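# Reseat two misplaced gears level on furnace tray lugs

## Task

Fix the two gears that are wrongly placed so that, in the end, each gear on the furnace tray rests flat on its lug with its smaller end facing up, then release them.

## Robot and tools

Robot: two arms, left_arm and right_arm, each ending in a parallel gripper. The fingers extend along the gripper's +z axis and close along its y axis. The reported hand point lies midway between the finger pads, roughly 1 cm short of the tips.

Frame: one scene frame for everything. Origin on the table surface between the arms, +z up, +x outward over the table, left_arm on the +y side. The arm names do not correspond to image sides. Positions are in metres, orientations are unit quaternions written w first (qw, qx, qy, qz).

Row format (used by both motion tools): a single flat list of 16 numbers covering both arms, even if only one moves: left_arm x, y, z, qw, qx, qy, qz, opening, then right_arm x, y, z, qw, qx, qy, qz, opening. x, y, z and the quaternion are an absolute target pose for that gripper in the scene frame, not an offset. Opening ranges -1 (closed) to +1 (fully open, 0.094 m). Optionally 12 more numbers in 0 to 1 may follow: per-joint stiffness multipliers, left arm's six joints then right arm's six, in Joint positions order; they persist until changed.

execute_actions(actions): actions is a list of up to 15 actions; each action is a list of up to 15 rows, each row lasting one 1/30 s control step. If an action has fewer than 15 rows, its final row is repeated to fill 15 steps. An empty list just returns the current state and images. A target lying more than 0.6 m from the gripper's current position along any of its own axes makes that action refused for both arms; if the first action fails this test or any action is malformed, nothing runs. Each step the command is clipped to within 70 mm and 16 degrees of the measured pose, so distant targets need several actions; after an action the arm only continues to its last clipped pose. To hold orientation fixed, repeat the identical quaternion in every row rather than copying the reported one, which may drift.

move(target, speed, blocking): target is one 16-number row as above (absolute poses). Both grippers travel straight lines that finish simultaneously, lasting 0.5 to 10 s; longer paths are cut off at 10 s. speed is the path top speed in m/s, 0.002 to 0.5, default 0.25; rotation is capped at twice that in rad/s. Rotation takes the shorter direction. Openings are applied at the start. Paths ignore obstacles and the other arm; grippers can lag, wander, or overshoot speed, especially near full reach. Faster contact and a target deeper past the contact mean harder impact. With blocking=false the result comes after 0.5 s while motion continues; further moves or execute_actions are refused until a result shows it ended (use wait or stop). The extra "move:" line reports the ending (done, off_target, moving, held, fault) and any limits: paced means the sent pose was clipped, held means a safety check blocked some steps (the arm may then jump faster than speed). Each gripper's distance to its target is also given.

wait(seconds): 0 to 10 s, arms keep their last command; returns early if a running move finishes. stop(): brakes a running move; needs stopping distance, fingers continue. zoom_image(camera, region): camera is cam_left_wrist or cam_right_wrist; region [x0, y0, x1, y1] in pixels of that camera's 504x504 image, top-left origin, at most 504x504. finished_scene(scene): ends the current scene, given its number, after the last command has been held; irreversible, so only call once the gears are correct and released.

Results: a state line per arm with gripper position and quaternion (reported position may be off, more so at long reach), Hand target lines (the pose the controller is now steering toward), Joint positions (last value is measured opening in metres), grip_measured (measured opening on the command scale, up to about 1 mm off per gripper). "pose unreachable" means a clearance check altered or blocked that arm's command. FAULT lines mean an arm stopped; MOTOR HOT warns at 85 °C, and at 100 °C an OVER-TEMPERATURE FAULT makes that arm drop and go limp until cooled. Arms usually stop a centimetre or more short, mostly low. Joint limits (rad): waist ±2.880, shoulder 0 to 3.142, elbow 0 to 3.019, wrist pitch -1.693 to 1.571, wrist yaw ±1.571, wrist roll ±2.094.

Cameras: two fisheye wrist cameras, cam_left_wrist and cam_right_wrist, calibration given (K, D, T_world_to_cam), with small per-scene errors.

Gripping: command an opening about 0.03 below grip_measured for a firm hold, less for a lighter one. Pads push roughly 50 to 62 N, weaker on very thin parts, with a brief spike at first contact. Held parts may be tugged occasionally and loose ones nudged.

Avoid: dropping or knocking anything off the table (that fails the task), arms colliding or pressing each other, fast or deep pushes into objects, long loaded holds that heat motors. To keep an arm still, resend its last reported pose and desired opening every call. The robot holds the last command while you think.

Each tool is called after "Call:" in YAML: its name, and indented under it one key for each argument.

## Session

I'll start by looking at the current state.

Call:
execute_actions:
  actions: []

Scene clock: 0.00 s.
left_arm: end_effector_position=(+0.7058, -0.0233, +0.2192) grip_measured=+1.000 end_effector_quat_wxyz=(+0.316, +0.417, +0.630, -0.574) | right_arm: end_effector_position=(-0.0068, -0.7059, +0.3115) grip_measured=+1.000 end_effector_quat_wxyz=(+0.356, +0.889, +0.064, -0.283)
Joint positions: left_arm=[-0.088  2.291  2.087 -0.528  1.358  0.238  0.094] | right_arm=[-1.165  1.18   1.076 -0.717  0.64   1.399  0.094]
Joint velocities: left_arm=[-0.024 -0.005 -0.017 -0.007 -0.007 -0.007  0.   ] | right_arm=[-0.005  0.005  0.007  0.012 -0.051 -0.066  0.   ]
Hand target (left_arm): +0.709, -0.024, +0.239; +0.331, +0.427, +0.620, -0.569
Hand target (right_arm): -0.005, -0.712, +0.328; +0.371, +0.883, +0.057, -0.280
Joint stiffness scale: left_arm=[1. 1. 1. 1. 1. 1.] | right_arm=[1. 1. 1. 1. 1. 1.]

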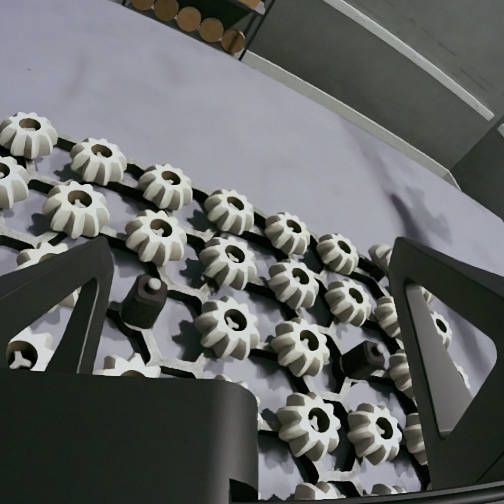

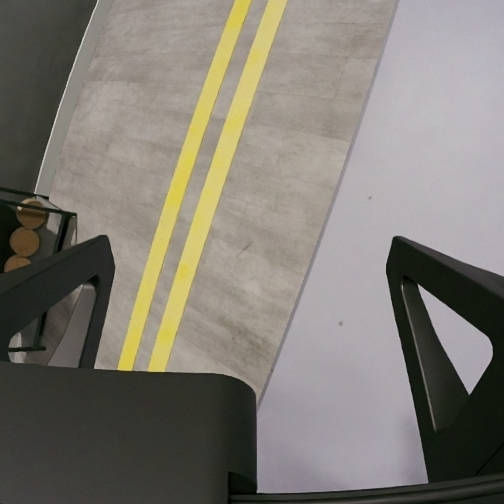

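Call:
move:
  target: [0.38, 0.14, 0.40, 0.31, 0, 0.95, 0, 1, 0.38, -0.24, 0.40, 0.31, 0, 0.95, 0, 1]
  speed: 0.3

Scene clock: 7.83 s.
left_arm: end_effector_position=(+0.3826, +0.1338, +0.3651) grip_measured=+1.000 end_effector_quat_wxyz=(+0.284, +0.003, +0.959, +0.014) | right_arm: end_effector_position=(+0.3642, -0.2452, +0.3707) grip_measured=+1.000 end_effector_quat_wxyz=(+0.288, +0.011, +0.957, +0.001)
Joint positions: left_arm=[-0.428  1.199  1.375 -1.262 -0.326 -0.494  0.094] | right_arm=[ 0.126  0.989  1.231 -1.229 -0.023 -0.021  0.094]
Joint velocities: left_arm=[-0.005  0.005 -0.002  0.002 -0.007 -0.007  0.   ] | right_arm=[-0.015 -0.024 -0.007 -0.022 -0.022 -0.037  0.   ]
Hand target (left_arm): +0.381, +0.132, +0.402; +0.310, -0.005, +0.951, -0.004
Hand target (right_arm): +0.371, -0.243, +0.398; +0.310, +0.001, +0.951, +0.000
Off the commanded pose (left_arm): 0.036 m, 4 deg.
Off the commanded pose (right_arm): 0.034 m, 3 deg.
Joint stiffness scale: left_arm=[1. 1. 1. 1. 1. 1.] | right_arm=[1. 1. 1. 1. 1. 1.]
move: off_target (left_arm, right_arm)
camera_calibration (this result's frames):
cam_left_wrist: T_world_to_cam=[[0.00920185, -0.99895, -0.0448888, 0.149743], [-0.998355, -0.0117185, 0.0561267, 0.364863], [-0.0565938, 0.0442985, -0.997414, 0.503393], [0, 0, 0, 1]] pos_world=[0.391373, 0.131561, 0.488334]
cam_right_wrist: T_world_to_cam=[[0.0006962, -0.999998, 0.00209762, -0.246958], [-0.999094, -0.000606323, 0.0425468, 0.35228], [-0.0425454, -0.00212535, -0.999092, 0.509429], [0, 0, 0, 1]] pos_world=[0.373807, -0.245661, 0.494496]

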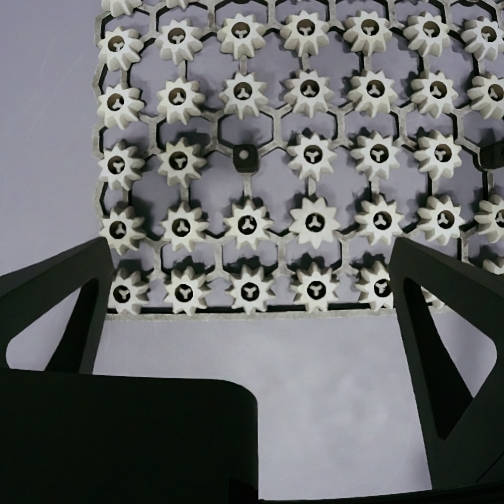

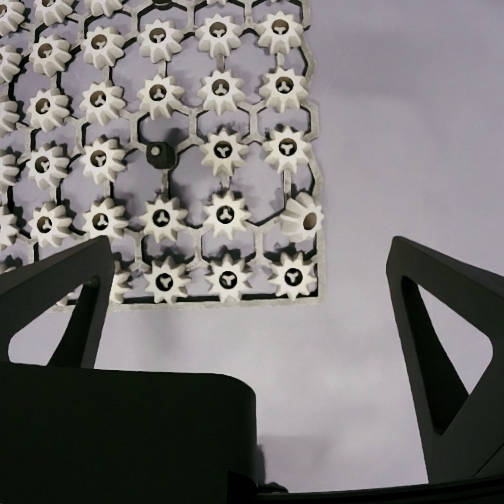

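Call:
zoom_image:
  camera: "cam_left_wrist"
  region: [210, 120, 420, 330]

Call:
zoom_image:
  camera: "cam_right_wrist"
  region: [190, 110, 390, 310]

Region (210, 120, 420, 330) of cam_left_wrist's 504x504 image, scaled by 2.400, with more detail than that image has.

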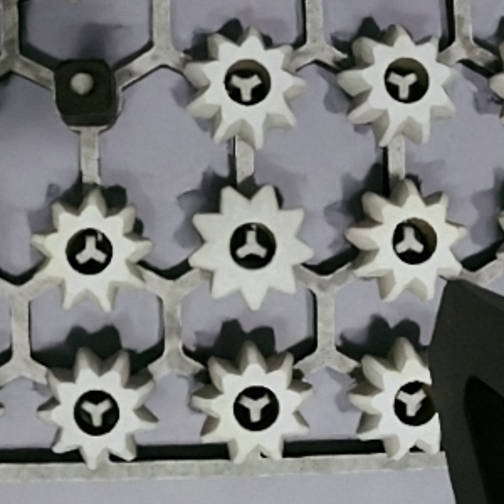

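Region (190, 110, 390, 310) of cam_right_wrist's 504x504 image, scaled by 2.520, with more detail than that image has.

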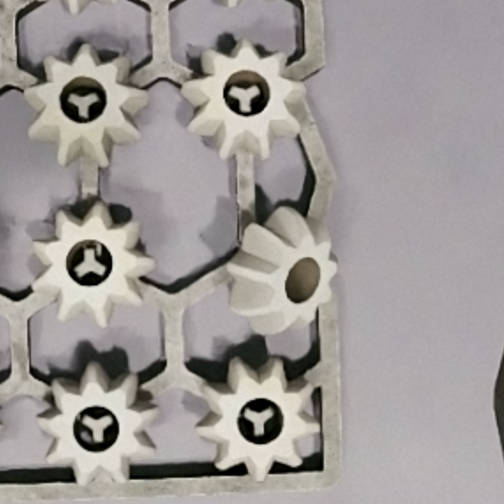

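Call:
zoom_image:
  camera: "cam_right_wrist"
  region: [260, 175, 344, 259]

Call:
zoom_image:
  camera: "cam_left_wrist"
  region: [272, 180, 356, 264]

Region (260, 175, 344, 259) of cam_right_wrist's 504x504 image, scaled by 6.000, with more detail than that image has.

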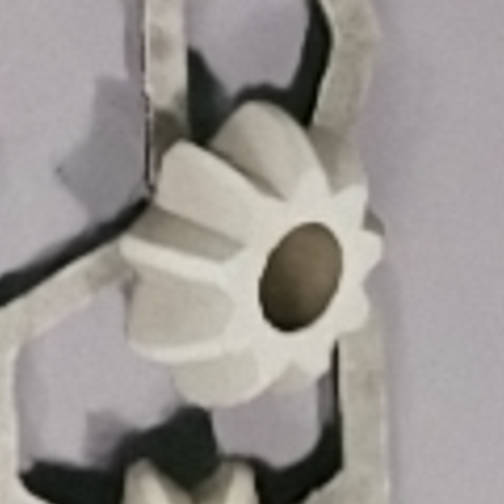

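Region (272, 180, 356, 264) of cam_left_wrist's 504x504 image, scaled by 6.000, with more detail than that image has.

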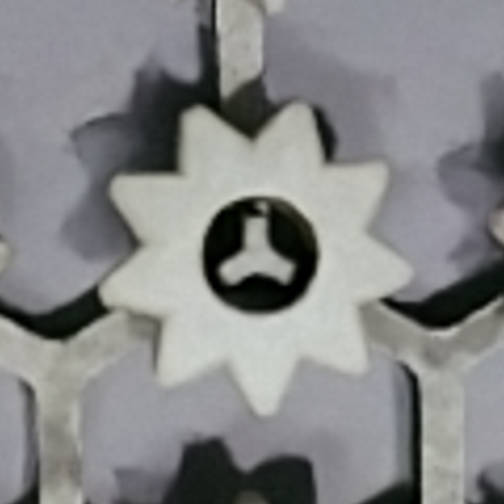

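Call:
move:
  target: [0.40, 0.077, 0.17, 0, 0.3987, 0.9171, 0, 1, 0.50, -0.36, 0.16, 0, 0.225, 0.974, 0, 1]
  speed: 0.25

Scene clock: 18.73 s.
left_arm: end_effector_position=(+0.3906, +0.0831, +0.1545) grip_measured=+1.000 end_effector_quat_wxyz=(-0.010, +0.391, +0.920, +0.004) | right_arm: end_effector_position=(+0.4839, -0.3500, +0.1482) grip_measured=+1.000 end_effector_quat_wxyz=(-0.019, +0.215, +0.976, -0.001)
Joint positions: left_arm=[-0.393  1.616  1.336 -1.311 -0.005  0.257  0.094] | right_arm=[-0.06   1.736  1.474 -1.347  0.003  0.198  0.094]
Joint velocities: left_arm=[-0.005 -0.024  0.007 -0.012 -0.037 -0.066  0.   ] | right_arm=[ 0.005 -0.005 -0.002 -0.017 -0.022  0.022  0.   ]
Hand target (left_arm): +0.400, +0.078, +0.167; -0.000, +0.395, +0.919, +0.001
Hand target (right_arm): +0.499, -0.357, +0.164; +0.000, +0.223, +0.975, -0.003
Off the commanded pose (left_arm): 0.019 m, 2 deg.
Off the commanded pose (right_arm): 0.022 m, 3 deg.
Joint stiffness scale: left_arm=[1. 1. 1. 1. 1. 1.] | right_arm=[1. 1. 1. 1. 1. 1.]
move: off_target (left_arm, right_arm)
camera_calibration (this result's frames):
cam_left_wrist: T_world_to_cam=[[-0.72258, -0.691071, -0.0172988, 0.345566], [-0.556309, 0.566454, 0.607989, 0.0780077], [-0.410365, 0.448944, -0.793757, 0.369099], [0, 0, 0, 1]] pos_world=[0.44456, 0.0289182, 0.251525]
cam_right_wrist: T_world_to_cam=[[-0.399637, -0.916652, 0.0062535, -0.12904], [-0.719928, 0.318079, 0.61687, 0.372592], [-0.567444, 0.242022, -0.78704, 0.600035], [0, 0, 0, 1]] pos_world=[0.557157, -0.38202, 0.243217]

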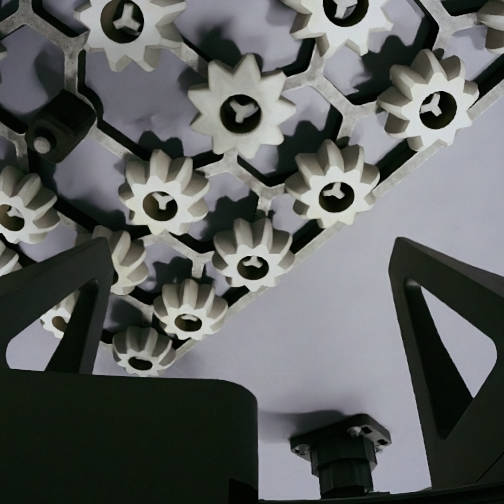

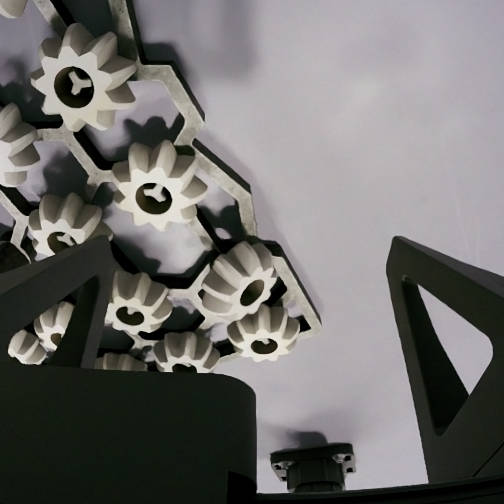

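Call:
zoom_image:
  camera: "cam_right_wrist"
  region: [180, 220, 330, 370]

Call:
zoom_image:
  camera: "cam_left_wrist"
  region: [170, 40, 320, 190]

Region (180, 220, 330, 370) of cam_right_wrist's 504x504 image, scaled by 3.360, with more detail than that image has.

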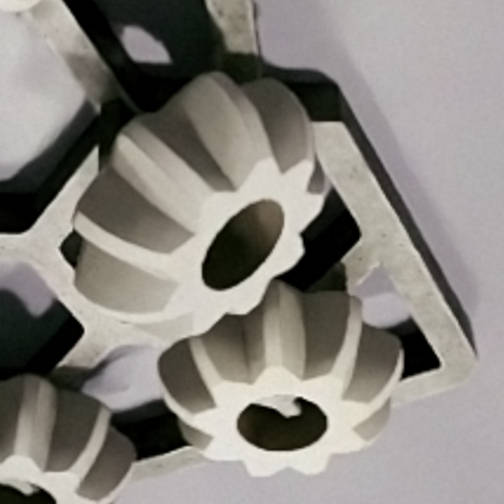

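Region (170, 40, 320, 190) of cam_left_wrist's 504x504 image, scaled by 3.360, with more detail than that image has.

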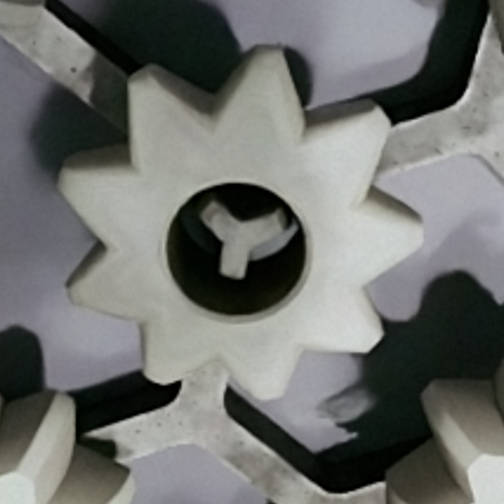

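Call:
zoom_image:
  camera: "cam_right_wrist"
  region: [360, 220, 504, 364]

Call:
zoom_image:
  camera: "cam_left_wrist"
  region: [190, 130, 400, 340]

Region (360, 220, 504, 364) of cam_right_wrist's 504x504 image, scaled by 3.500, with more detail than that image has.

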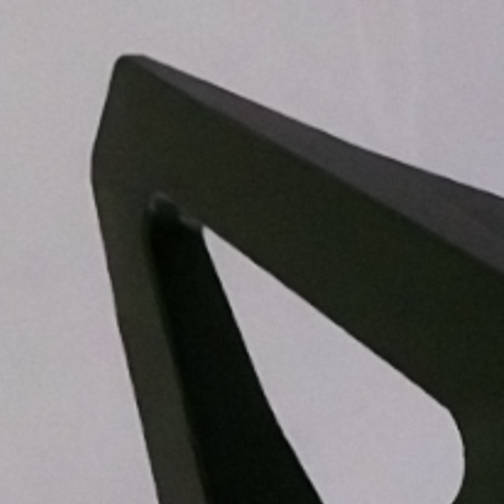

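Region (190, 130, 400, 340) of cam_left_wrist's 504x504 image, scaled by 2.400, with more detail than that image has.

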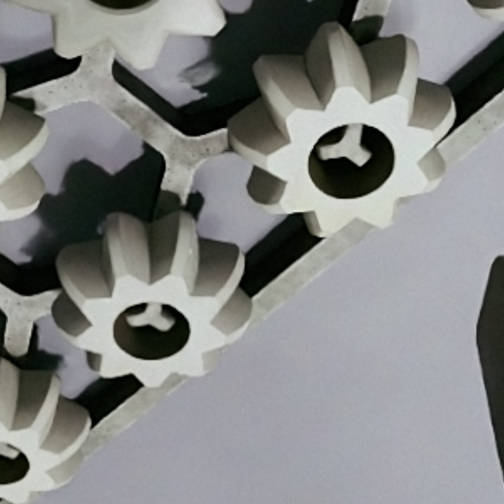

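Call:
move:
  target: [0.4134, 0.0767, 0.10, 0, 0.3987, 0.9171, 0, 0.6, 0.385, -0.350, 0.115, 0.2937, -0.4965, 0.7961, 0.1832, 0.6]
  speed: 0.3

Scene clock: 28.67 s.
left_arm: end_effector_position=(+0.4098, +0.0750, +0.1127) grip_measured=+0.602 end_effector_quat_wxyz=(+0.005, +0.399, +0.917, +0.001) | right_arm: end_effector_position=(+0.3841, -0.3458, +0.1171) grip_measured=+0.602 end_effector_quat_wxyz=(+0.292, -0.496, +0.797, +0.182)
Joint positions: left_arm=[-0.387  1.683  1.307 -1.184 -0.003  0.281  0.075] | right_arm=[-0.378  1.552  1.036 -1.136 -0.698 -1.697  0.075]
Joint velocities: left_arm=[-0.005 -0.005 -0.007 -0.012  0.037  0.037 -0.002] | right_arm=[ 0.015 -0.015 -0.012 -0.007 -0.037 -0.066 -0.001]
Hand target (left_arm): +0.413, +0.077, +0.100; -0.000, +0.399, +0.917, +0.000
Hand target (right_arm): +0.385, -0.348, +0.113; +0.292, -0.496, +0.796, +0.187
Off the commanded pose (left_arm): 0.013 m, 1 deg.
Off the commanded pose (right_arm): 0.005 m, 0 deg.
Joint stiffness scale: left_arm=[1. 1. 1. 1. 1. 1.] | right_arm=[1. 1. 1. 1. 1. 1.]
move: off_target (left_arm)
camera_calibration (this result's frames):
cam_left_wrist: T_world_to_cam=[[-0.733831, -0.678937, -0.0231732, 0.357402], [-0.561193, 0.586638, 0.583882, 0.121934], [-0.382825, 0.441476, -0.811507, 0.338746], [0, 0, 0, 1]] pos_world=[0.460381, 0.0215739, 0.211982]
cam_right_wrist: T_world_to_cam=[[0.905587, -0.423983, 0.0122517, -0.496557], [-0.422006, -0.903519, -0.0745922, -0.137228], [0.0426955, 0.0623794, -0.997139, 0.246032], [0, 0, 0, 1]] pos_world=[0.38126, -0.349868, 0.241176]

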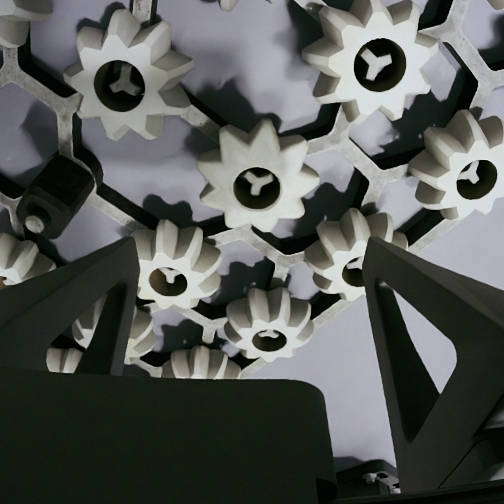

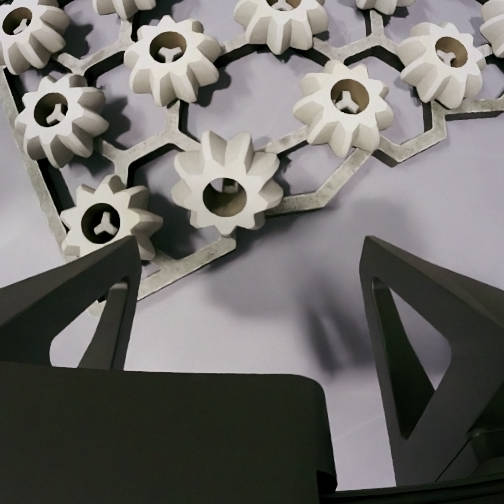

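Call:
zoom_image:
  camera: "cam_right_wrist"
  region: [150, 110, 310, 270]

Call:
zoom_image:
  camera: "cam_left_wrist"
  region: [180, 100, 340, 260]

Region (150, 110, 310, 270) of cam_right_wrist's 504x504 image, scaled by 3.150, with more detail than that image has.

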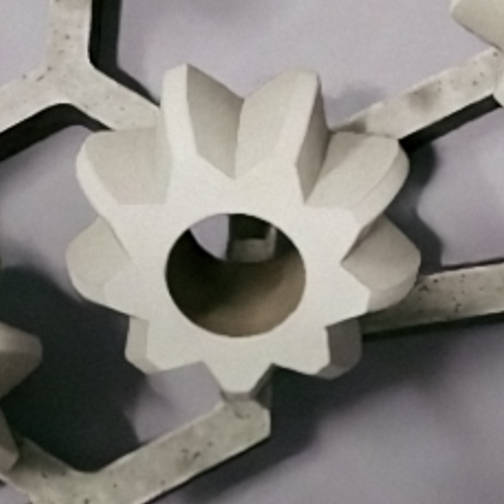

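Region (180, 100, 340, 260) of cam_left_wrist's 504x504 image, scaled by 3.150, with more detail than that image has.

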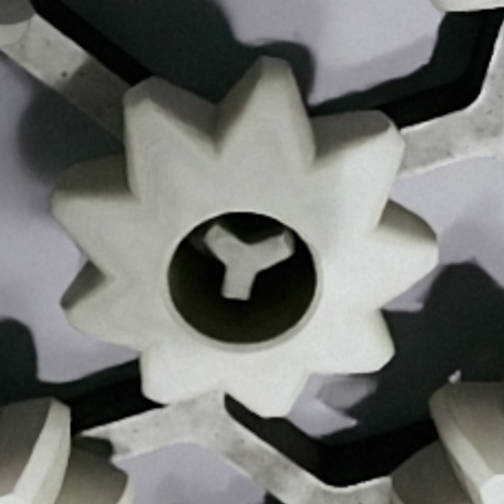

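Call:
move:
  target: [0.4083, 0.0834, 0.054, 0, 0.3987, 0.9171, 0, 0.6, 0.386, -0.321, 0.067, 0.2766, -0.4252, 0.8363, 0.2081, 0.6]
  speed: 0.08

Scene clock: 33.43 s.
left_arm: end_effector_position=(+0.4054, +0.0812, +0.0650) grip_measured=+0.602 end_effector_quat_wxyz=(+0.004, +0.398, +0.917, +0.001) | right_arm: end_effector_position=(+0.3851, -0.3250, +0.0752) grip_measured=+0.602 end_effector_quat_wxyz=(+0.281, -0.430, +0.835, +0.199)
Joint positions: left_arm=[-0.38   1.722  1.22  -1.062 -0.003  0.286  0.075] | right_arm=[-0.333  1.578  0.937 -0.955 -0.702 -1.47   0.075]
Joint velocities: left_arm=[-0.005 -0.015 -0.002  0.007 -0.022 -0.022  0.001] | right_arm=[-0.005 -0.015 -0.017 -0.002 -0.007  0.007  0.001]
Hand target (left_arm): +0.408, +0.084, +0.054; +0.000, +0.399, +0.917, +0.000
Hand target (right_arm): +0.385, -0.321, +0.067; +0.277, -0.425, +0.836, +0.208
Off the commanded pose (left_arm): 0.012 m, 0 deg.
Off the commanded pose (right_arm): 0.009 m, 1 deg.
Joint stiffness scale: left_arm=[1. 1. 1. 1. 1. 1.] | right_arm=[1. 1. 1. 1. 1. 1.]
move: off_target (left_arm)
camera_calibration (this result's frames):
cam_left_wrist: T_world_to_cam=[[-0.733113, -0.67974, -0.0223485, 0.357064], [-0.560334, 0.585055, 0.58629, 0.143313], [-0.38545, 0.442339, -0.809793, 0.296445], [0, 0, 0, 1]] pos_world=[0.456336, 0.0277356, 0.164016]
cam_right_wrist: T_world_to_cam=[[0.841216, -0.534954, -0.0786176, -0.492554], [-0.539992, -0.838624, -0.0715469, -0.054822], [-0.0276563, 0.102639, -0.994334, 0.242849], [0, 0, 0, 1]] pos_world=[0.391457, -0.334395, 0.198827]

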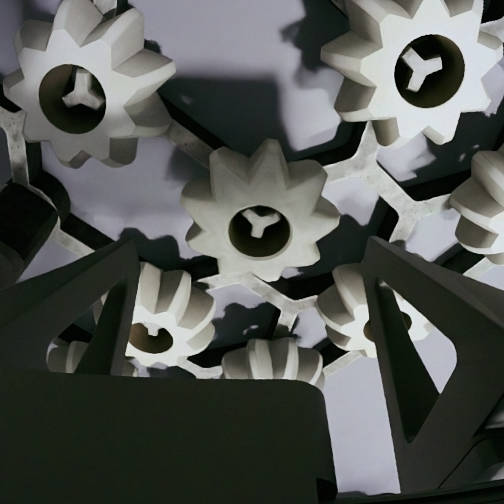

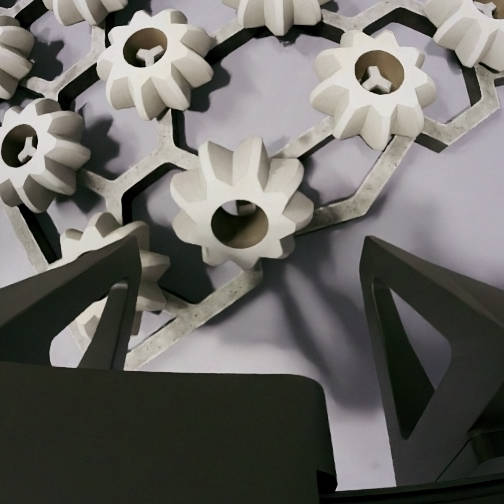

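Call:
zoom_image:
  camera: "cam_left_wrist"
  region: [110, 110, 390, 390]

Call:
zoom_image:
  camera: "cam_right_wrist"
  region: [110, 110, 390, 390]

Region (110, 110, 390, 390) of cam_left_wrist's 504x504 image, scaled by 1.800, with more detail than that image has.

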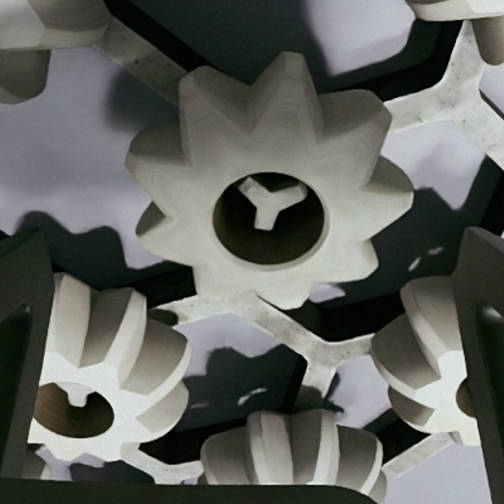

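Region (110, 110, 390, 390) of cam_right_wrist's 504x504 image, scaled by 1.800, with more detail than that image has.

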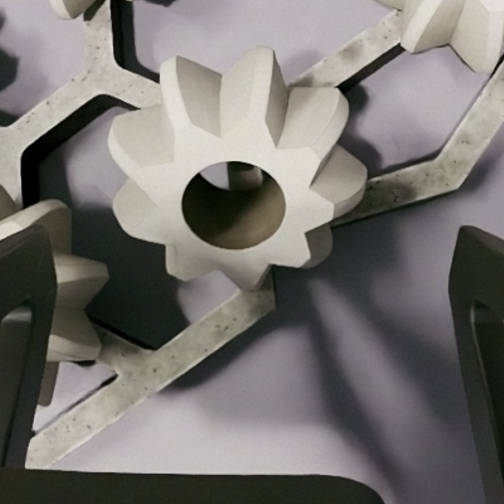

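Call:
zoom_image:
  camera: "cam_right_wrist"
  region: [160, 125, 328, 293]

Call:
zoom_image:
  camera: "cam_left_wrist"
  region: [90, 240, 250, 400]

Region (160, 125, 328, 293) of cam_right_wrist's 504x504 image, scaled by 3.000, with more detail than that image has.

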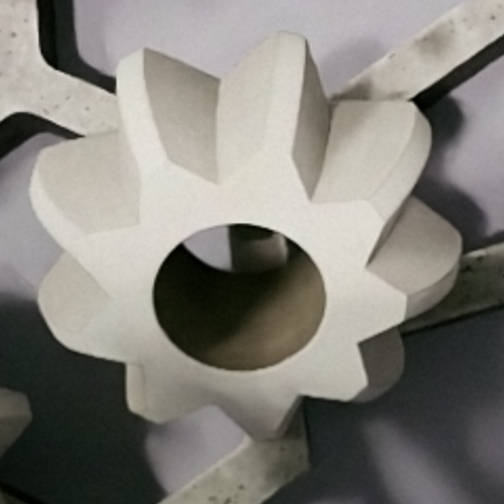

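Region (90, 240, 250, 400) of cam_left_wrist's 504x504 image, scaled by 3.150, with more detail than that image has.

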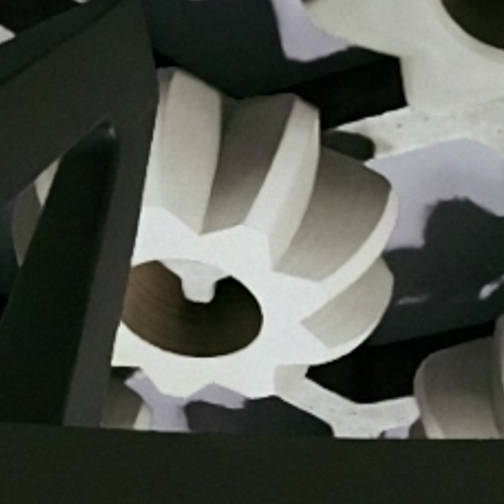

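Call:
move:
  target: [0.4032, 0.0768, 0.050, 0, 0.3987, 0.9171, 0, 0.6, 0.3891, -0.3076, 0.052, 0.2766, -0.4252, 0.8363, 0.2081, 0.39]
  speed: 0.04

Scene clock: 41.00 s.
left_arm: end_effector_position=(+0.4049, +0.0810, +0.0630) grip_measured=+0.602 end_effector_quat_wxyz=(+0.005, +0.399, +0.917, +0.001) | right_arm: end_effector_position=(+0.3889, -0.3117, +0.0605) grip_measured=+0.392 end_effector_quat_wxyz=(+0.281, -0.430, +0.835, +0.199)
Joint positions: left_arm=[-0.381  1.722  1.214 -1.052 -0.003  0.286  0.075] | right_arm=[-0.299  1.592  0.906 -0.881 -0.703 -1.424  0.065]
Joint velocities: left_arm=[ 0.005 -0.005  0.002 -0.007 -0.037 -0.007 -0.001] | right_arm=[ 0.005 -0.005 -0.002  0.002 -0.007 -0.022 -0.001]
Hand target (left_arm): +0.403, +0.077, +0.050; -0.000, +0.399, +0.917, -0.000
Hand target (right_arm): +0.389, -0.308, +0.052; +0.277, -0.425, +0.836, +0.208
Off the commanded pose (left_arm): 0.014 m, 1 deg.
Off the commanded pose (right_arm): 0.009 m, 1 deg.
Joint stiffness scale: left_arm=[1. 1. 1. 1. 1. 1.] | right_arm=[1. 1. 1. 1. 1. 1.]
move: off_target (left_arm)
camera_calibration (this result's frames):
cam_left_wrist: T_world_to_cam=[[-0.733312, -0.679505, -0.0229608, 0.356622], [-0.561724, 0.586487, 0.583524, 0.145], [-0.383041, 0.440802, -0.811772, 0.293994], [0, 0, 0, 1]] pos_world=[0.455576, 0.0276931, 0.162233]
cam_right_wrist: T_world_to_cam=[[0.840511, -0.53599, -0.079096, -0.48981], [-0.541084, -0.83789, -0.0718884, -0.0420457], [-0.0277422, 0.103221, -0.994272, 0.227177], [0, 0, 0, 1]] pos_world=[0.395243, -0.321213, 0.184111]

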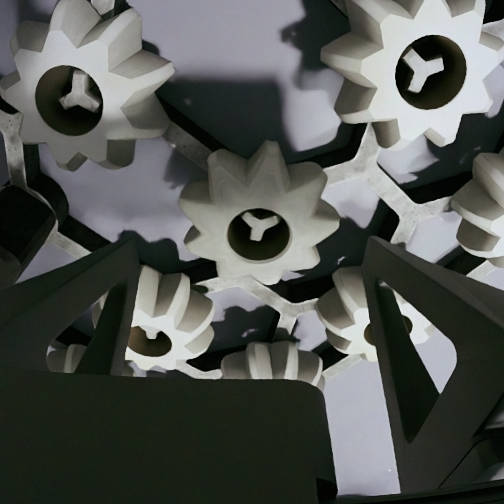

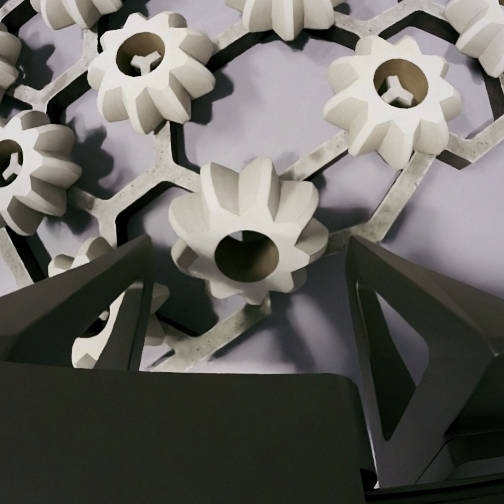

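Call:
zoom_image:
  camera: "cam_right_wrist"
  region: [124, 140, 376, 392]

Region (124, 140, 376, 392) of cam_right_wrist's 504x504 image, scaled by 2.000, with more detail than that image has.

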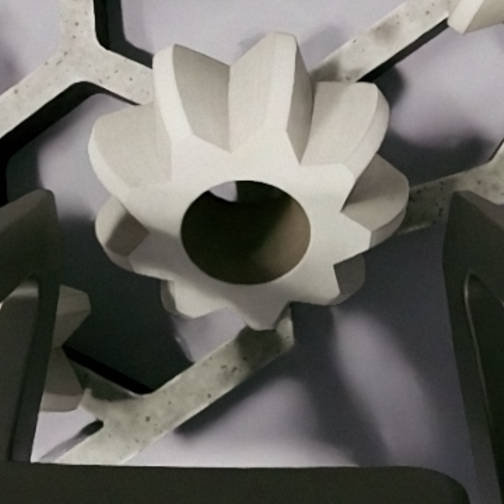

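Call:
move:
  target: [0.4019, 0.0747, 0.029, 0, 0.3987, 0.9171, 0, 0.6, 0.3945, -0.2962, 0.0372, 0.2766, -0.4252, 0.8363, 0.2081, 0.39]
  speed: 0.03

Scene clock: 43.20 s.
left_arm: end_effector_position=(+0.4039, +0.0786, +0.0409) grip_measured=+0.602 end_effector_quat_wxyz=(+0.004, +0.399, +0.917, +0.001) | right_arm: end_effector_position=(+0.3949, -0.3005, +0.0463) grip_measured=+0.392 end_effector_quat_wxyz=(+0.281, -0.430, +0.835, +0.199)
Joint positions: left_arm=[-0.386  1.754  1.191 -1.    -0.003  0.281  0.075] | right_arm=[-0.267  1.616  0.887 -0.809 -0.703 -1.382  0.065]
Joint velocities: left_arm=[-0.005 -0.005  0.002  0.002 -0.037 -0.007 -0.   ] | right_arm=[-0.005 -0.015 -0.022 -0.017  0.051 -0.037  0.   ]
Hand target (left_arm): +0.402, +0.075, +0.029; -0.000, +0.399, +0.917, +0.000
Hand target (right_arm): +0.394, -0.296, +0.038; +0.276, -0.425, +0.836, +0.208
Off the commanded pose (left_arm): 0.013 m, 1 deg.
Off the commanded pose (right_arm): 0.010 m, 1 deg.
Joint stiffness scale: left_arm=[1. 1. 1. 1. 1. 1.] | right_arm=[1. 1. 1. 1. 1. 1.]
move: off_target (left_arm)
camera_calibration (this result's frames):
cam_left_wrist: T_world_to_cam=[[-0.733616, -0.679199, -0.0222718, 0.353793], [-0.560343, 0.586045, 0.585293, 0.158038], [-0.384478, 0.44186, -0.810516, 0.277171], [0, 0, 0, 1]] pos_world=[0.45467, 0.0252085, 0.140033]
cam_right_wrist: T_world_to_cam=[[0.84048, -0.536209, -0.0779334, -0.490124], [-0.541202, -0.837752, -0.0726105, -0.0303114], [-0.0263544, 0.103205, -0.994311, 0.211547], [0, 0, 0, 1]] pos_world=[0.40111, -0.310035, 0.169945]

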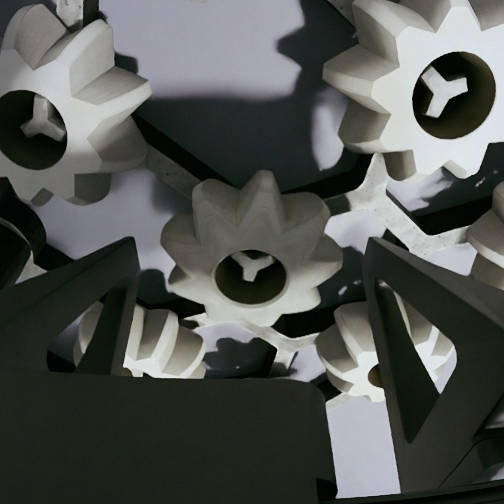

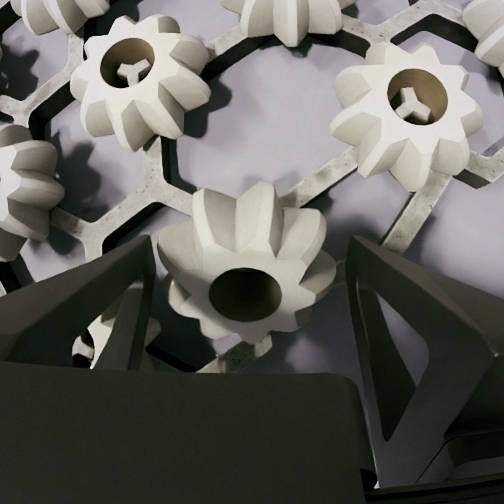

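Call:
zoom_image:
  camera: "cam_right_wrist"
  region: [124, 150, 376, 402]

Call:
zoom_image:
  camera: "cam_left_wrist"
  region: [110, 130, 390, 410]

Region (124, 150, 376, 402) of cam_right_wrist's 504x504 image, scaled by 2.000, with more detail than that image has.

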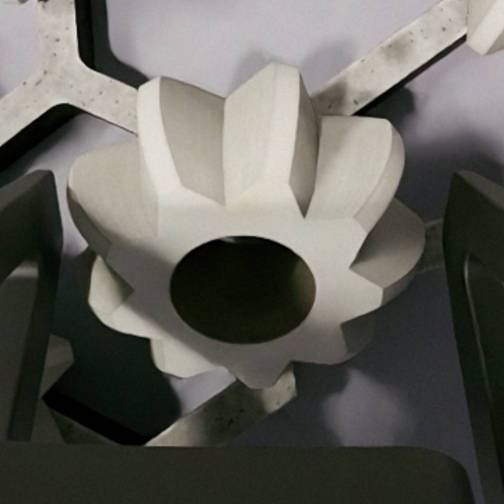

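Region (110, 130, 390, 410) of cam_left_wrist's 504x504 image, scaled by 1.800, with more detail than that image has.

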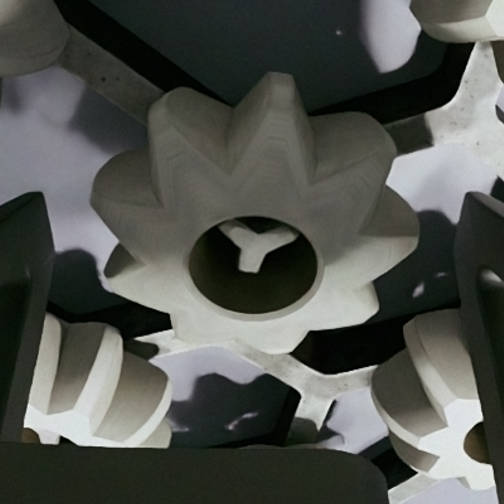

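Call:
execute_actions:
  actions:
    - [[0.4019,0.0747,0.0282,0,0.3987,0.9171,0,0.57,0.3945,-0.2961,0.0368,0.2766,-0.4252,0.8363,0.2081,0.39],[0.4019,0.0747,0.0274,0,0.3987,0.9171,0,0.54,0.3945,-0.2960,0.0364,0.2766,-0.4252,0.8363,0.2081,0.39],[0.4019,0.0747,0.0266,0,0.3987,0.9171,0,0.51,0.3945,-0.2959,0.0360,0.2766,-0.4252,0.8363,0.2081,0.39],[0.4019,0.0747,0.0260,0,0.3987,0.9171,0,0.48,0.3945,-0.2958,0.0356,0.2766,-0.4252,0.8363,0.2081,0.39],[0.4019,0.0747,0.0255,0,0.3987,0.9171,0,0.45,0.3945,-0.2957,0.0352,0.2766,-0.4252,0.8363,0.2081,0.39],[0.4019,0.0747,0.0250,0,0.3987,0.9171,0,0.42,0.3945,-0.2957,0.0350,0.2766,-0.4252,0.8363,0.2081,0.39],[0.4019,0.0747,0.0250,0,0.3987,0.9171,0,0.39,0.3945,-0.2957,0.0350,0.2766,-0.4252,0.8363,0.2081,0.39]]
    - [[0.4019,0.0747,0.0250,0,0.3987,0.9171,0,0.38,0.3945,-0.2957,0.0350,0.2766,-0.4252,0.8363,0.2081,0.38],[0.4019,0.0747,0.0250,0,0.3987,0.9171,0,0.37,0.3945,-0.2957,0.0350,0.2766,-0.4252,0.8363,0.2081,0.37],[0.4019,0.0747,0.0250,0,0.3987,0.9171,0,0.36,0.3945,-0.2957,0.0350,0.2766,-0.4252,0.8363,0.2081,0.36],[0.4019,0.0747,0.0250,0,0.3987,0.9171,0,0.35,0.3945,-0.2957,0.0350,0.2766,-0.4252,0.8363,0.2081,0.35],[0.4019,0.0747,0.0250,0,0.3987,0.9171,0,0.34,0.3945,-0.2957,0.0350,0.2766,-0.4252,0.8363,0.2081,0.34],[0.4019,0.0747,0.0250,0,0.3987,0.9171,0,0.33,0.3945,-0.2957,0.0350,0.2766,-0.4252,0.8363,0.2081,0.33],[0.4019,0.0747,0.0250,0,0.3987,0.9171,0,0.32,0.3945,-0.2957,0.0350,0.2766,-0.4252,0.8363,0.2081,0.32],[0.4019,0.0747,0.0250,0,0.3987,0.9171,0,0.31,0.3945,-0.2957,0.0350,0.2766,-0.4252,0.8363,0.2081,0.31],[0.4019,0.0747,0.0250,0,0.3987,0.9171,0,0.30,0.3945,-0.2957,0.0350,0.2766,-0.4252,0.8363,0.2081,0.30],[0.4019,0.0747,0.0250,0,0.3987,0.9171,0,0.29,0.3945,-0.2957,0.0350,0.2766,-0.4252,0.8363,0.2081,0.29],[0.4019,0.0747,0.0250,0,0.3987,0.9171,0,0.28,0.3945,-0.2957,0.0350,0.2766,-0.4252,0.8363,0.2081,0.28],[0.4019,0.0747,0.0250,0,0.3987,0.9171,0,0.27,0.3945,-0.2957,0.0350,0.2766,-0.4252,0.8363,0.2081,0.27],[0.4019,0.0747,0.0250,0,0.3987,0.9171,0,0.26,0.3945,-0.2957,0.0350,0.2766,-0.4252,0.8363,0.2081,0.26],[0.4019,0.0747,0.0250,0,0.3987,0.9171,0,0.25,0.3945,-0.2957,0.0350,0.2766,-0.4252,0.8363,0.2081,0.25],[0.4019,0.0747,0.0250,0,0.3987,0.9171,0,0.24,0.3945,-0.2957,0.0350,0.2766,-0.4252,0.8363,0.2081,0.24]]
    - [[0.4019,0.0747,0.0250,0,0.3987,0.9171,0,0.234,0.3945,-0.2957,0.0350,0.2766,-0.4252,0.8363,0.2081,0.234],[0.4019,0.0747,0.0250,0,0.3987,0.9171,0,0.228,0.3945,-0.2957,0.0350,0.2766,-0.4252,0.8363,0.2081,0.228],[0.4019,0.0747,0.0250,0,0.3987,0.9171,0,0.222,0.3945,-0.2957,0.0350,0.2766,-0.4252,0.8363,0.2081,0.222],[0.4019,0.0747,0.0250,0,0.3987,0.9171,0,0.216,0.3945,-0.2957,0.0350,0.2766,-0.4252,0.8363,0.2081,0.216],[0.4019,0.0747,0.0250,0,0.3987,0.9171,0,0.210,0.3945,-0.2957,0.0350,0.2766,-0.4252,0.8363,0.2081,0.210],[0.4019,0.0747,0.0250,0,0.3987,0.9171,0,0.204,0.3945,-0.2957,0.0350,0.2766,-0.4252,0.8363,0.2081,0.204],[0.4019,0.0747,0.0250,0,0.3987,0.9171,0,0.198,0.3945,-0.2957,0.0350,0.2766,-0.4252,0.8363,0.2081,0.198],[0.4019,0.0747,0.0250,0,0.3987,0.9171,0,0.192,0.3945,-0.2957,0.0350,0.2766,-0.4252,0.8363,0.2081,0.192],[0.4019,0.0747,0.0250,0,0.3987,0.9171,0,0.186,0.3945,-0.2957,0.0350,0.2766,-0.4252,0.8363,0.2081,0.186],[0.4019,0.0747,0.0250,0,0.3987,0.9171,0,0.180,0.3945,-0.2957,0.0350,0.2766,-0.4252,0.8363,0.2081,0.180]]

Scene clock: 47.23 s.
left_arm: end_effector_position=(+0.4044, +0.0774, +0.0387) grip_measured=+0.193 end_effector_quat_wxyz=(+0.006, +0.398, +0.917, -0.000) | right_arm: end_effector_position=(+0.3947, -0.3000, +0.0440) grip_measured=+0.195 end_effector_quat_wxyz=(+0.282, -0.429, +0.835, +0.199)
Joint positions: left_arm=[-0.387  1.757  1.188 -0.99  -0.002  0.279  0.056] | right_arm=[-0.266  1.619  0.883 -0.801 -0.704 -1.379  0.056]
Joint velocities: left_arm=[-0.005 -0.005 -0.007 -0.007 -0.022 -0.022  0.   ] | right_arm=[-0.005  0.005  0.017  0.007  0.051 -0.037 -0.001]
Hand target (left_arm): +0.402, +0.075, +0.025; +0.000, +0.399, +0.917, +0.000
Hand target (right_arm): +0.394, -0.296, +0.035; +0.276, -0.425, +0.836, +0.208
Off the commanded pose (left_arm): 0.014 m, 1 deg.
Off the commanded pose (right_arm): 0.010 m, 1 deg.
Joint stiffness scale: left_arm=[1. 1. 1. 1. 1. 1.] | right_arm=[1. 1. 1. 1. 1. 1.]
camera_calibration (this result's frames):
cam_left_wrist: T_world_to_cam=[[-0.733031, -0.679825, -0.0224358, 0.353137], [-0.562727, 0.58758, 0.581454, 0.161332], [-0.382104, 0.438849, -0.81327, 0.275448], [0, 0, 0, 1]] pos_world=[0.454896, 0.0243956, 0.138129]
cam_right_wrist: T_world_to_cam=[[0.839797, -0.537179, -0.0786136, -0.489829], [-0.542259, -0.837003, -0.0733544, -0.0294561], [-0.0263954, 0.104232, -0.994203, 0.209558], [0, 0, 0, 1]] pos_world=[0.400916, -0.309624, 0.167675]

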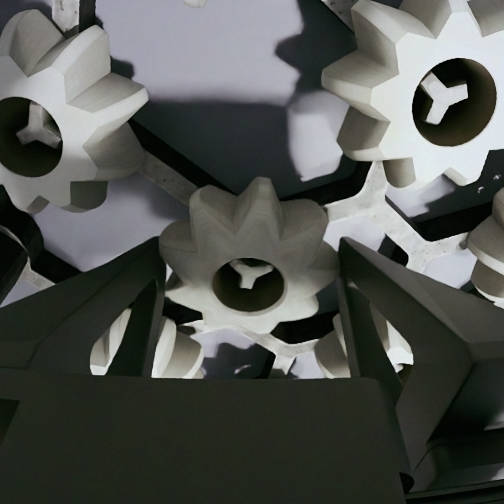

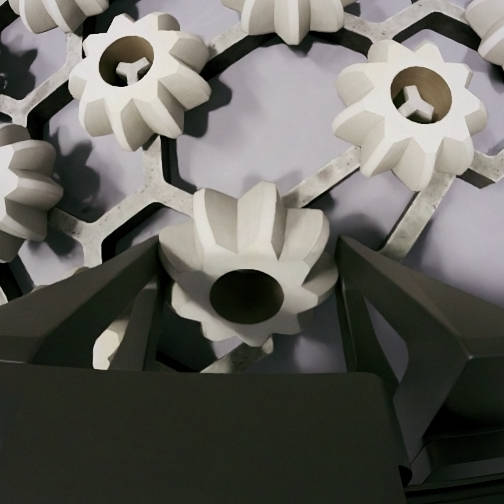

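Call:
move:
  target: [0.4044, 0.0774, 0.10, 0, 0.3987, 0.9171, 0, 0.16, 0.3947, -0.300, 0.09, 0.2766, -0.4252, 0.8363, 0.2081, 0.16]
  speed: 0.05

Scene clock: 51.57 s.
left_arm: end_effector_position=(+0.3880, +0.0886, +0.0618) grip_measured=+0.176 end_effector_quat_wxyz=(-0.039, +0.397, +0.917, +0.006) | right_arm: end_effector_position=(+0.3738, -0.2912, +0.0603) grip_measured=+0.181 end_effector_quat_wxyz=(+0.252, -0.414, +0.843, +0.233)
Joint positions: left_arm=[-0.385  1.733  1.223 -1.14  -0.002  0.279  0.055] | right_arm=[-0.267  1.581  0.891 -0.944 -0.698 -1.379  0.055]
Joint velocities: left_arm=[ 0.015 -0.005 -0.007 -0.007 -0.051 -0.022 -0.001] | right_arm=[-0.005 -0.015 -0.027 -0.017 -0.051 -0.007 -0.001]
Hand target (left_arm): +0.403, +0.078, +0.100; -0.000, +0.399, +0.917, -0.000
Hand target (right_arm): +0.393, -0.299, +0.090; +0.277, -0.425, +0.836, +0.208
Off the commanded pose (left_arm): 0.043 m, 5 deg.
Off the commanded pose (right_arm): 0.037 m, 4 deg.
Joint stiffness scale: left_arm=[1. 1. 1. 1. 1. 1.] | right_arm=[1. 1. 1. 1. 1. 1.]
move: off_target (left_arm, right_arm)
camera_calibration (this result's frames):
cam_left_wrist: T_world_to_cam=[[-0.732252, -0.681028, 0.00288899, 0.347451], [-0.515498, 0.557034, 0.651133, 0.112196], [-0.445049, 0.475304, -0.758958, 0.300881], [0, 0, 0, 1]] pos_world=[0.446165, 0.031117, 0.154298]
cam_right_wrist: T_world_to_cam=[[0.828106, -0.533133, -0.173232, -0.454991], [-0.548599, -0.834279, -0.0549333, -0.0301948], [-0.115237, 0.140525, -0.983348, 0.267324], [0, 0, 0, 1]] pos_world=[0.391022, -0.305328, 0.182395]

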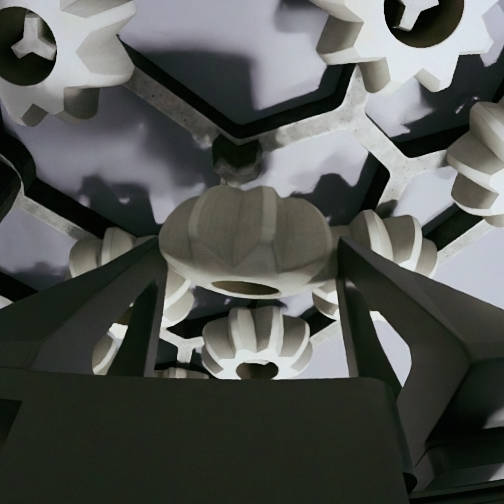

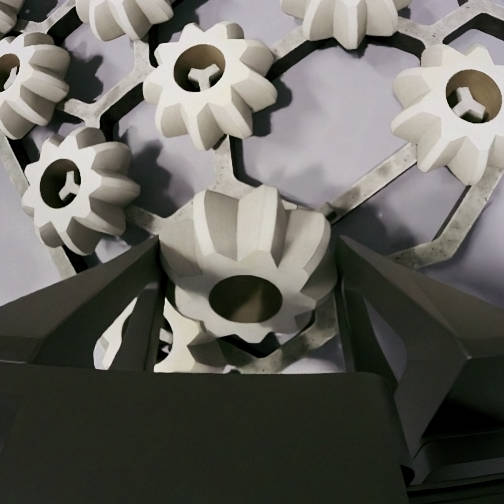

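Call:
zoom_image:
  camera: "cam_left_wrist"
  region: [124, 110, 376, 362]

Call:
zoom_image:
  camera: "cam_right_wrist"
  region: [124, 150, 376, 402]

Region (124, 110, 376, 362) of cam_left_wrist's 504x504 image, scaled by 2.000, with more detail than that image has.

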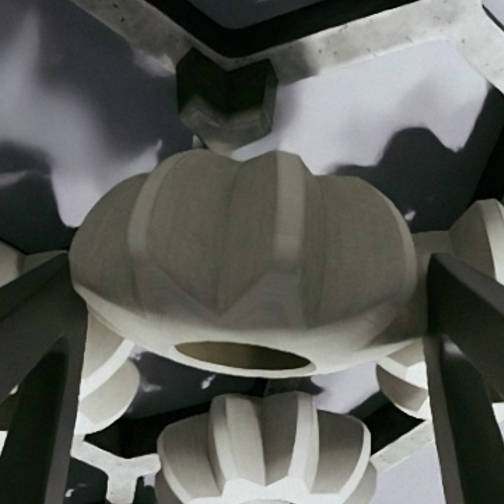

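Region (124, 150, 376, 402) of cam_right_wrist's 504x504 image, scaled by 2.000, with more detail than that image has.

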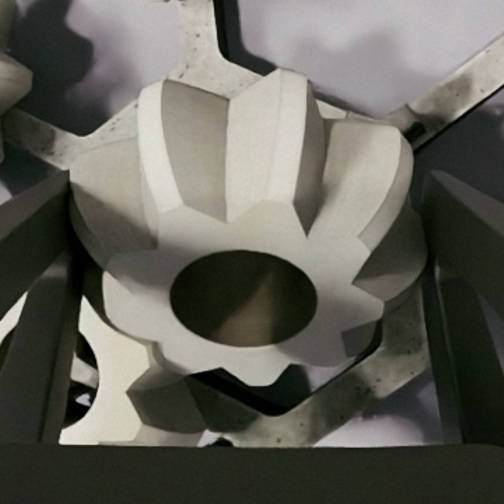

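Call:
execute_actions:
  actions:
    - [[0.4046,0.0773,0.101,0,0.3987,0.9171,0,0.15,0.3950,-0.300,0.091,0.2766,-0.4252,0.8363,0.2081,0.155],[0.4048,0.0772,0.103,0,0.3987,0.9171,0,0.145,0.3955,-0.300,0.093,0.2766,-0.4252,0.8363,0.2081,0.15],[0.405,0.077,0.105,0,0.3987,0.9171,0,0.145,0.396,-0.300,0.095,0.2766,-0.4252,0.8363,0.2081,0.15],[0.405,0.077,0.108,0,0.3987,0.9171,0,0.145,0.397,-0.300,0.098,0.2766,-0.4252,0.8363,0.2081,0.15],[0.405,0.077,0.111,0,0.3987,0.9171,0,0.145,0.398,-0.300,0.101,0.2766,-0.4252,0.8363,0.2081,0.15],[0.405,0.077,0.114,0,0.3987,0.9171,0,0.145,0.399,-0.300,0.104,0.2766,-0.4252,0.8363,0.2081,0.15],[0.405,0.077,0.117,0,0.3987,0.9171,0,0.145,0.400,-0.300,0.107,0.2766,-0.4252,0.8363,0.2081,0.15],[0.405,0.077,0.120,0,0.3987,0.9171,0,0.145,0.401,-0.300,0.110,0.2766,-0.4252,0.8363,0.2081,0.15],[0.405,0.077,0.123,0,0.3987,0.9171,0,0.145,0.402,-0.300,0.113,0.2766,-0.4252,0.8363,0.2081,0.15],[0.405,0.077,0.126,0,0.3987,0.9171,0,0.145,0.403,-0.300,0.116,0.2766,-0.4252,0.8363,0.2081,0.15],[0.405,0.077,0.129,0,0.3987,0.9171,0,0.145,0.404,-0.300,0.119,0.2766,-0.4252,0.8363,0.2081,0.15],[0.405,0.077,0.132,0,0.3987,0.9171,0,0.145,0.405,-0.300,0.122,0.2766,-0.4252,0.8363,0.2081,0.15],[0.405,0.077,0.135,0,0.3987,0.9171,0,0.145,0.405,-0.300,0.125,0.2766,-0.4252,0.8363,0.2081,0.15],[0.405,0.077,0.138,0,0.3987,0.9171,0,0.145,0.405,-0.300,0.128,0.2766,-0.4252,0.8363,0.2081,0.15],[0.405,0.077,0.141,0,0.3987,0.9171,0,0.145,0.405,-0.300,0.131,0.2766,-0.4252,0.8363,0.2081,0.15]]
    - [[0.405,0.077,0.144,0,0.3987,0.9171,0,0.145,0.405,-0.300,0.134,0.2766,-0.4252,0.8363,0.2081,0.15],[0.405,0.077,0.147,0,0.3987,0.9171,0,0.145,0.405,-0.300,0.137,0.2766,-0.4252,0.8363,0.2081,0.15],[0.405,0.077,0.150,0,0.3987,0.9171,0,0.145,0.405,-0.300,0.140,0.2766,-0.4252,0.8363,0.2081,0.15],[0.405,0.077,0.153,0,0.3987,0.9171,0,0.145,0.405,-0.300,0.143,0.2766,-0.4252,0.8363,0.2081,0.15],[0.405,0.077,0.156,0,0.3987,0.9171,0,0.145,0.405,-0.300,0.146,0.2766,-0.4252,0.8363,0.2081,0.15],[0.405,0.077,0.158,0,0.3987,0.9171,0,0.145,0.405,-0.300,0.148,0.2766,-0.4252,0.8363,0.2081,0.15],[0.405,0.077,0.160,0,0.3987,0.9171,0,0.145,0.405,-0.300,0.150,0.2766,-0.4252,0.8363,0.2081,0.15]]

Scene clock: 56.50 s.
left_arm: end_effector_position=(+0.3885, +0.0883, +0.1193) grip_measured=+0.167 end_effector_quat_wxyz=(-0.042, +0.397, +0.917, +0.006) | right_arm: end_effector_position=(+0.3834, -0.2948, +0.1160) grip_measured=+0.181 end_effector_quat_wxyz=(+0.251, -0.414, +0.843, +0.234)
Joint positions: left_arm=[-0.385  1.674  1.31  -1.292 -0.002  0.279  0.055] | right_arm=[-0.265  1.513  0.989 -1.109 -0.698 -1.375  0.055]
Joint velocities: left_arm=[ 0.015 -0.005  0.007 -0.012  0.051 -0.066 -0.001] | right_arm=[-0.005 -0.005  0.002  0.002 -0.037 -0.022  0.001]
Hand target (left_arm): +0.403, +0.078, +0.161; +0.000, +0.399, +0.917, -0.000
Hand target (right_arm): +0.403, -0.299, +0.150; +0.277, -0.425, +0.836, +0.208
Off the commanded pose (left_arm): 0.045 m, 5 deg.
Off the commanded pose (right_arm): 0.041 m, 4 deg.
Joint stiffness scale: left_arm=[1. 1. 1. 1. 1. 1.] | right_arm=[1. 1. 1. 1. 1. 1.]
camera_calibration (this result's frames):
cam_left_wrist: T_world_to_cam=[[-0.732231, -0.68104, 0.00470284, 0.347237], [-0.511859, 0.554862, 0.655841, 0.0734235], [-0.449264, 0.47782, -0.754884, 0.345851], [0, 0, 0, 1]] pos_world=[0.447219, 0.0304883, 0.21129]
cam_right_wrist: T_world_to_cam=[[0.827432, -0.533527, -0.17523, -0.454875], [-0.549229, -0.833895, -0.0544611, -0.0245405], [-0.117067, 0.141304, -0.98302, 0.324621], [0, 0, 0, 1]] pos_world=[0.400902, -0.309023, 0.238065]

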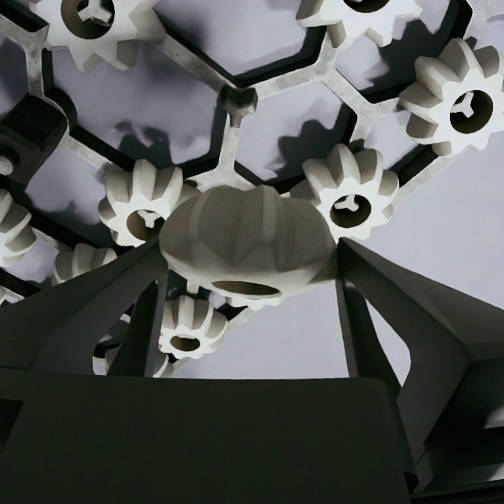

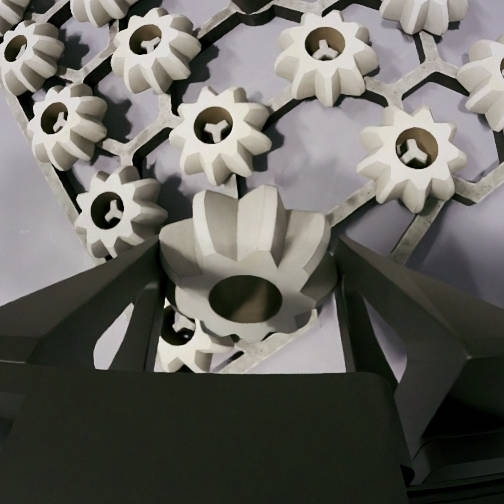

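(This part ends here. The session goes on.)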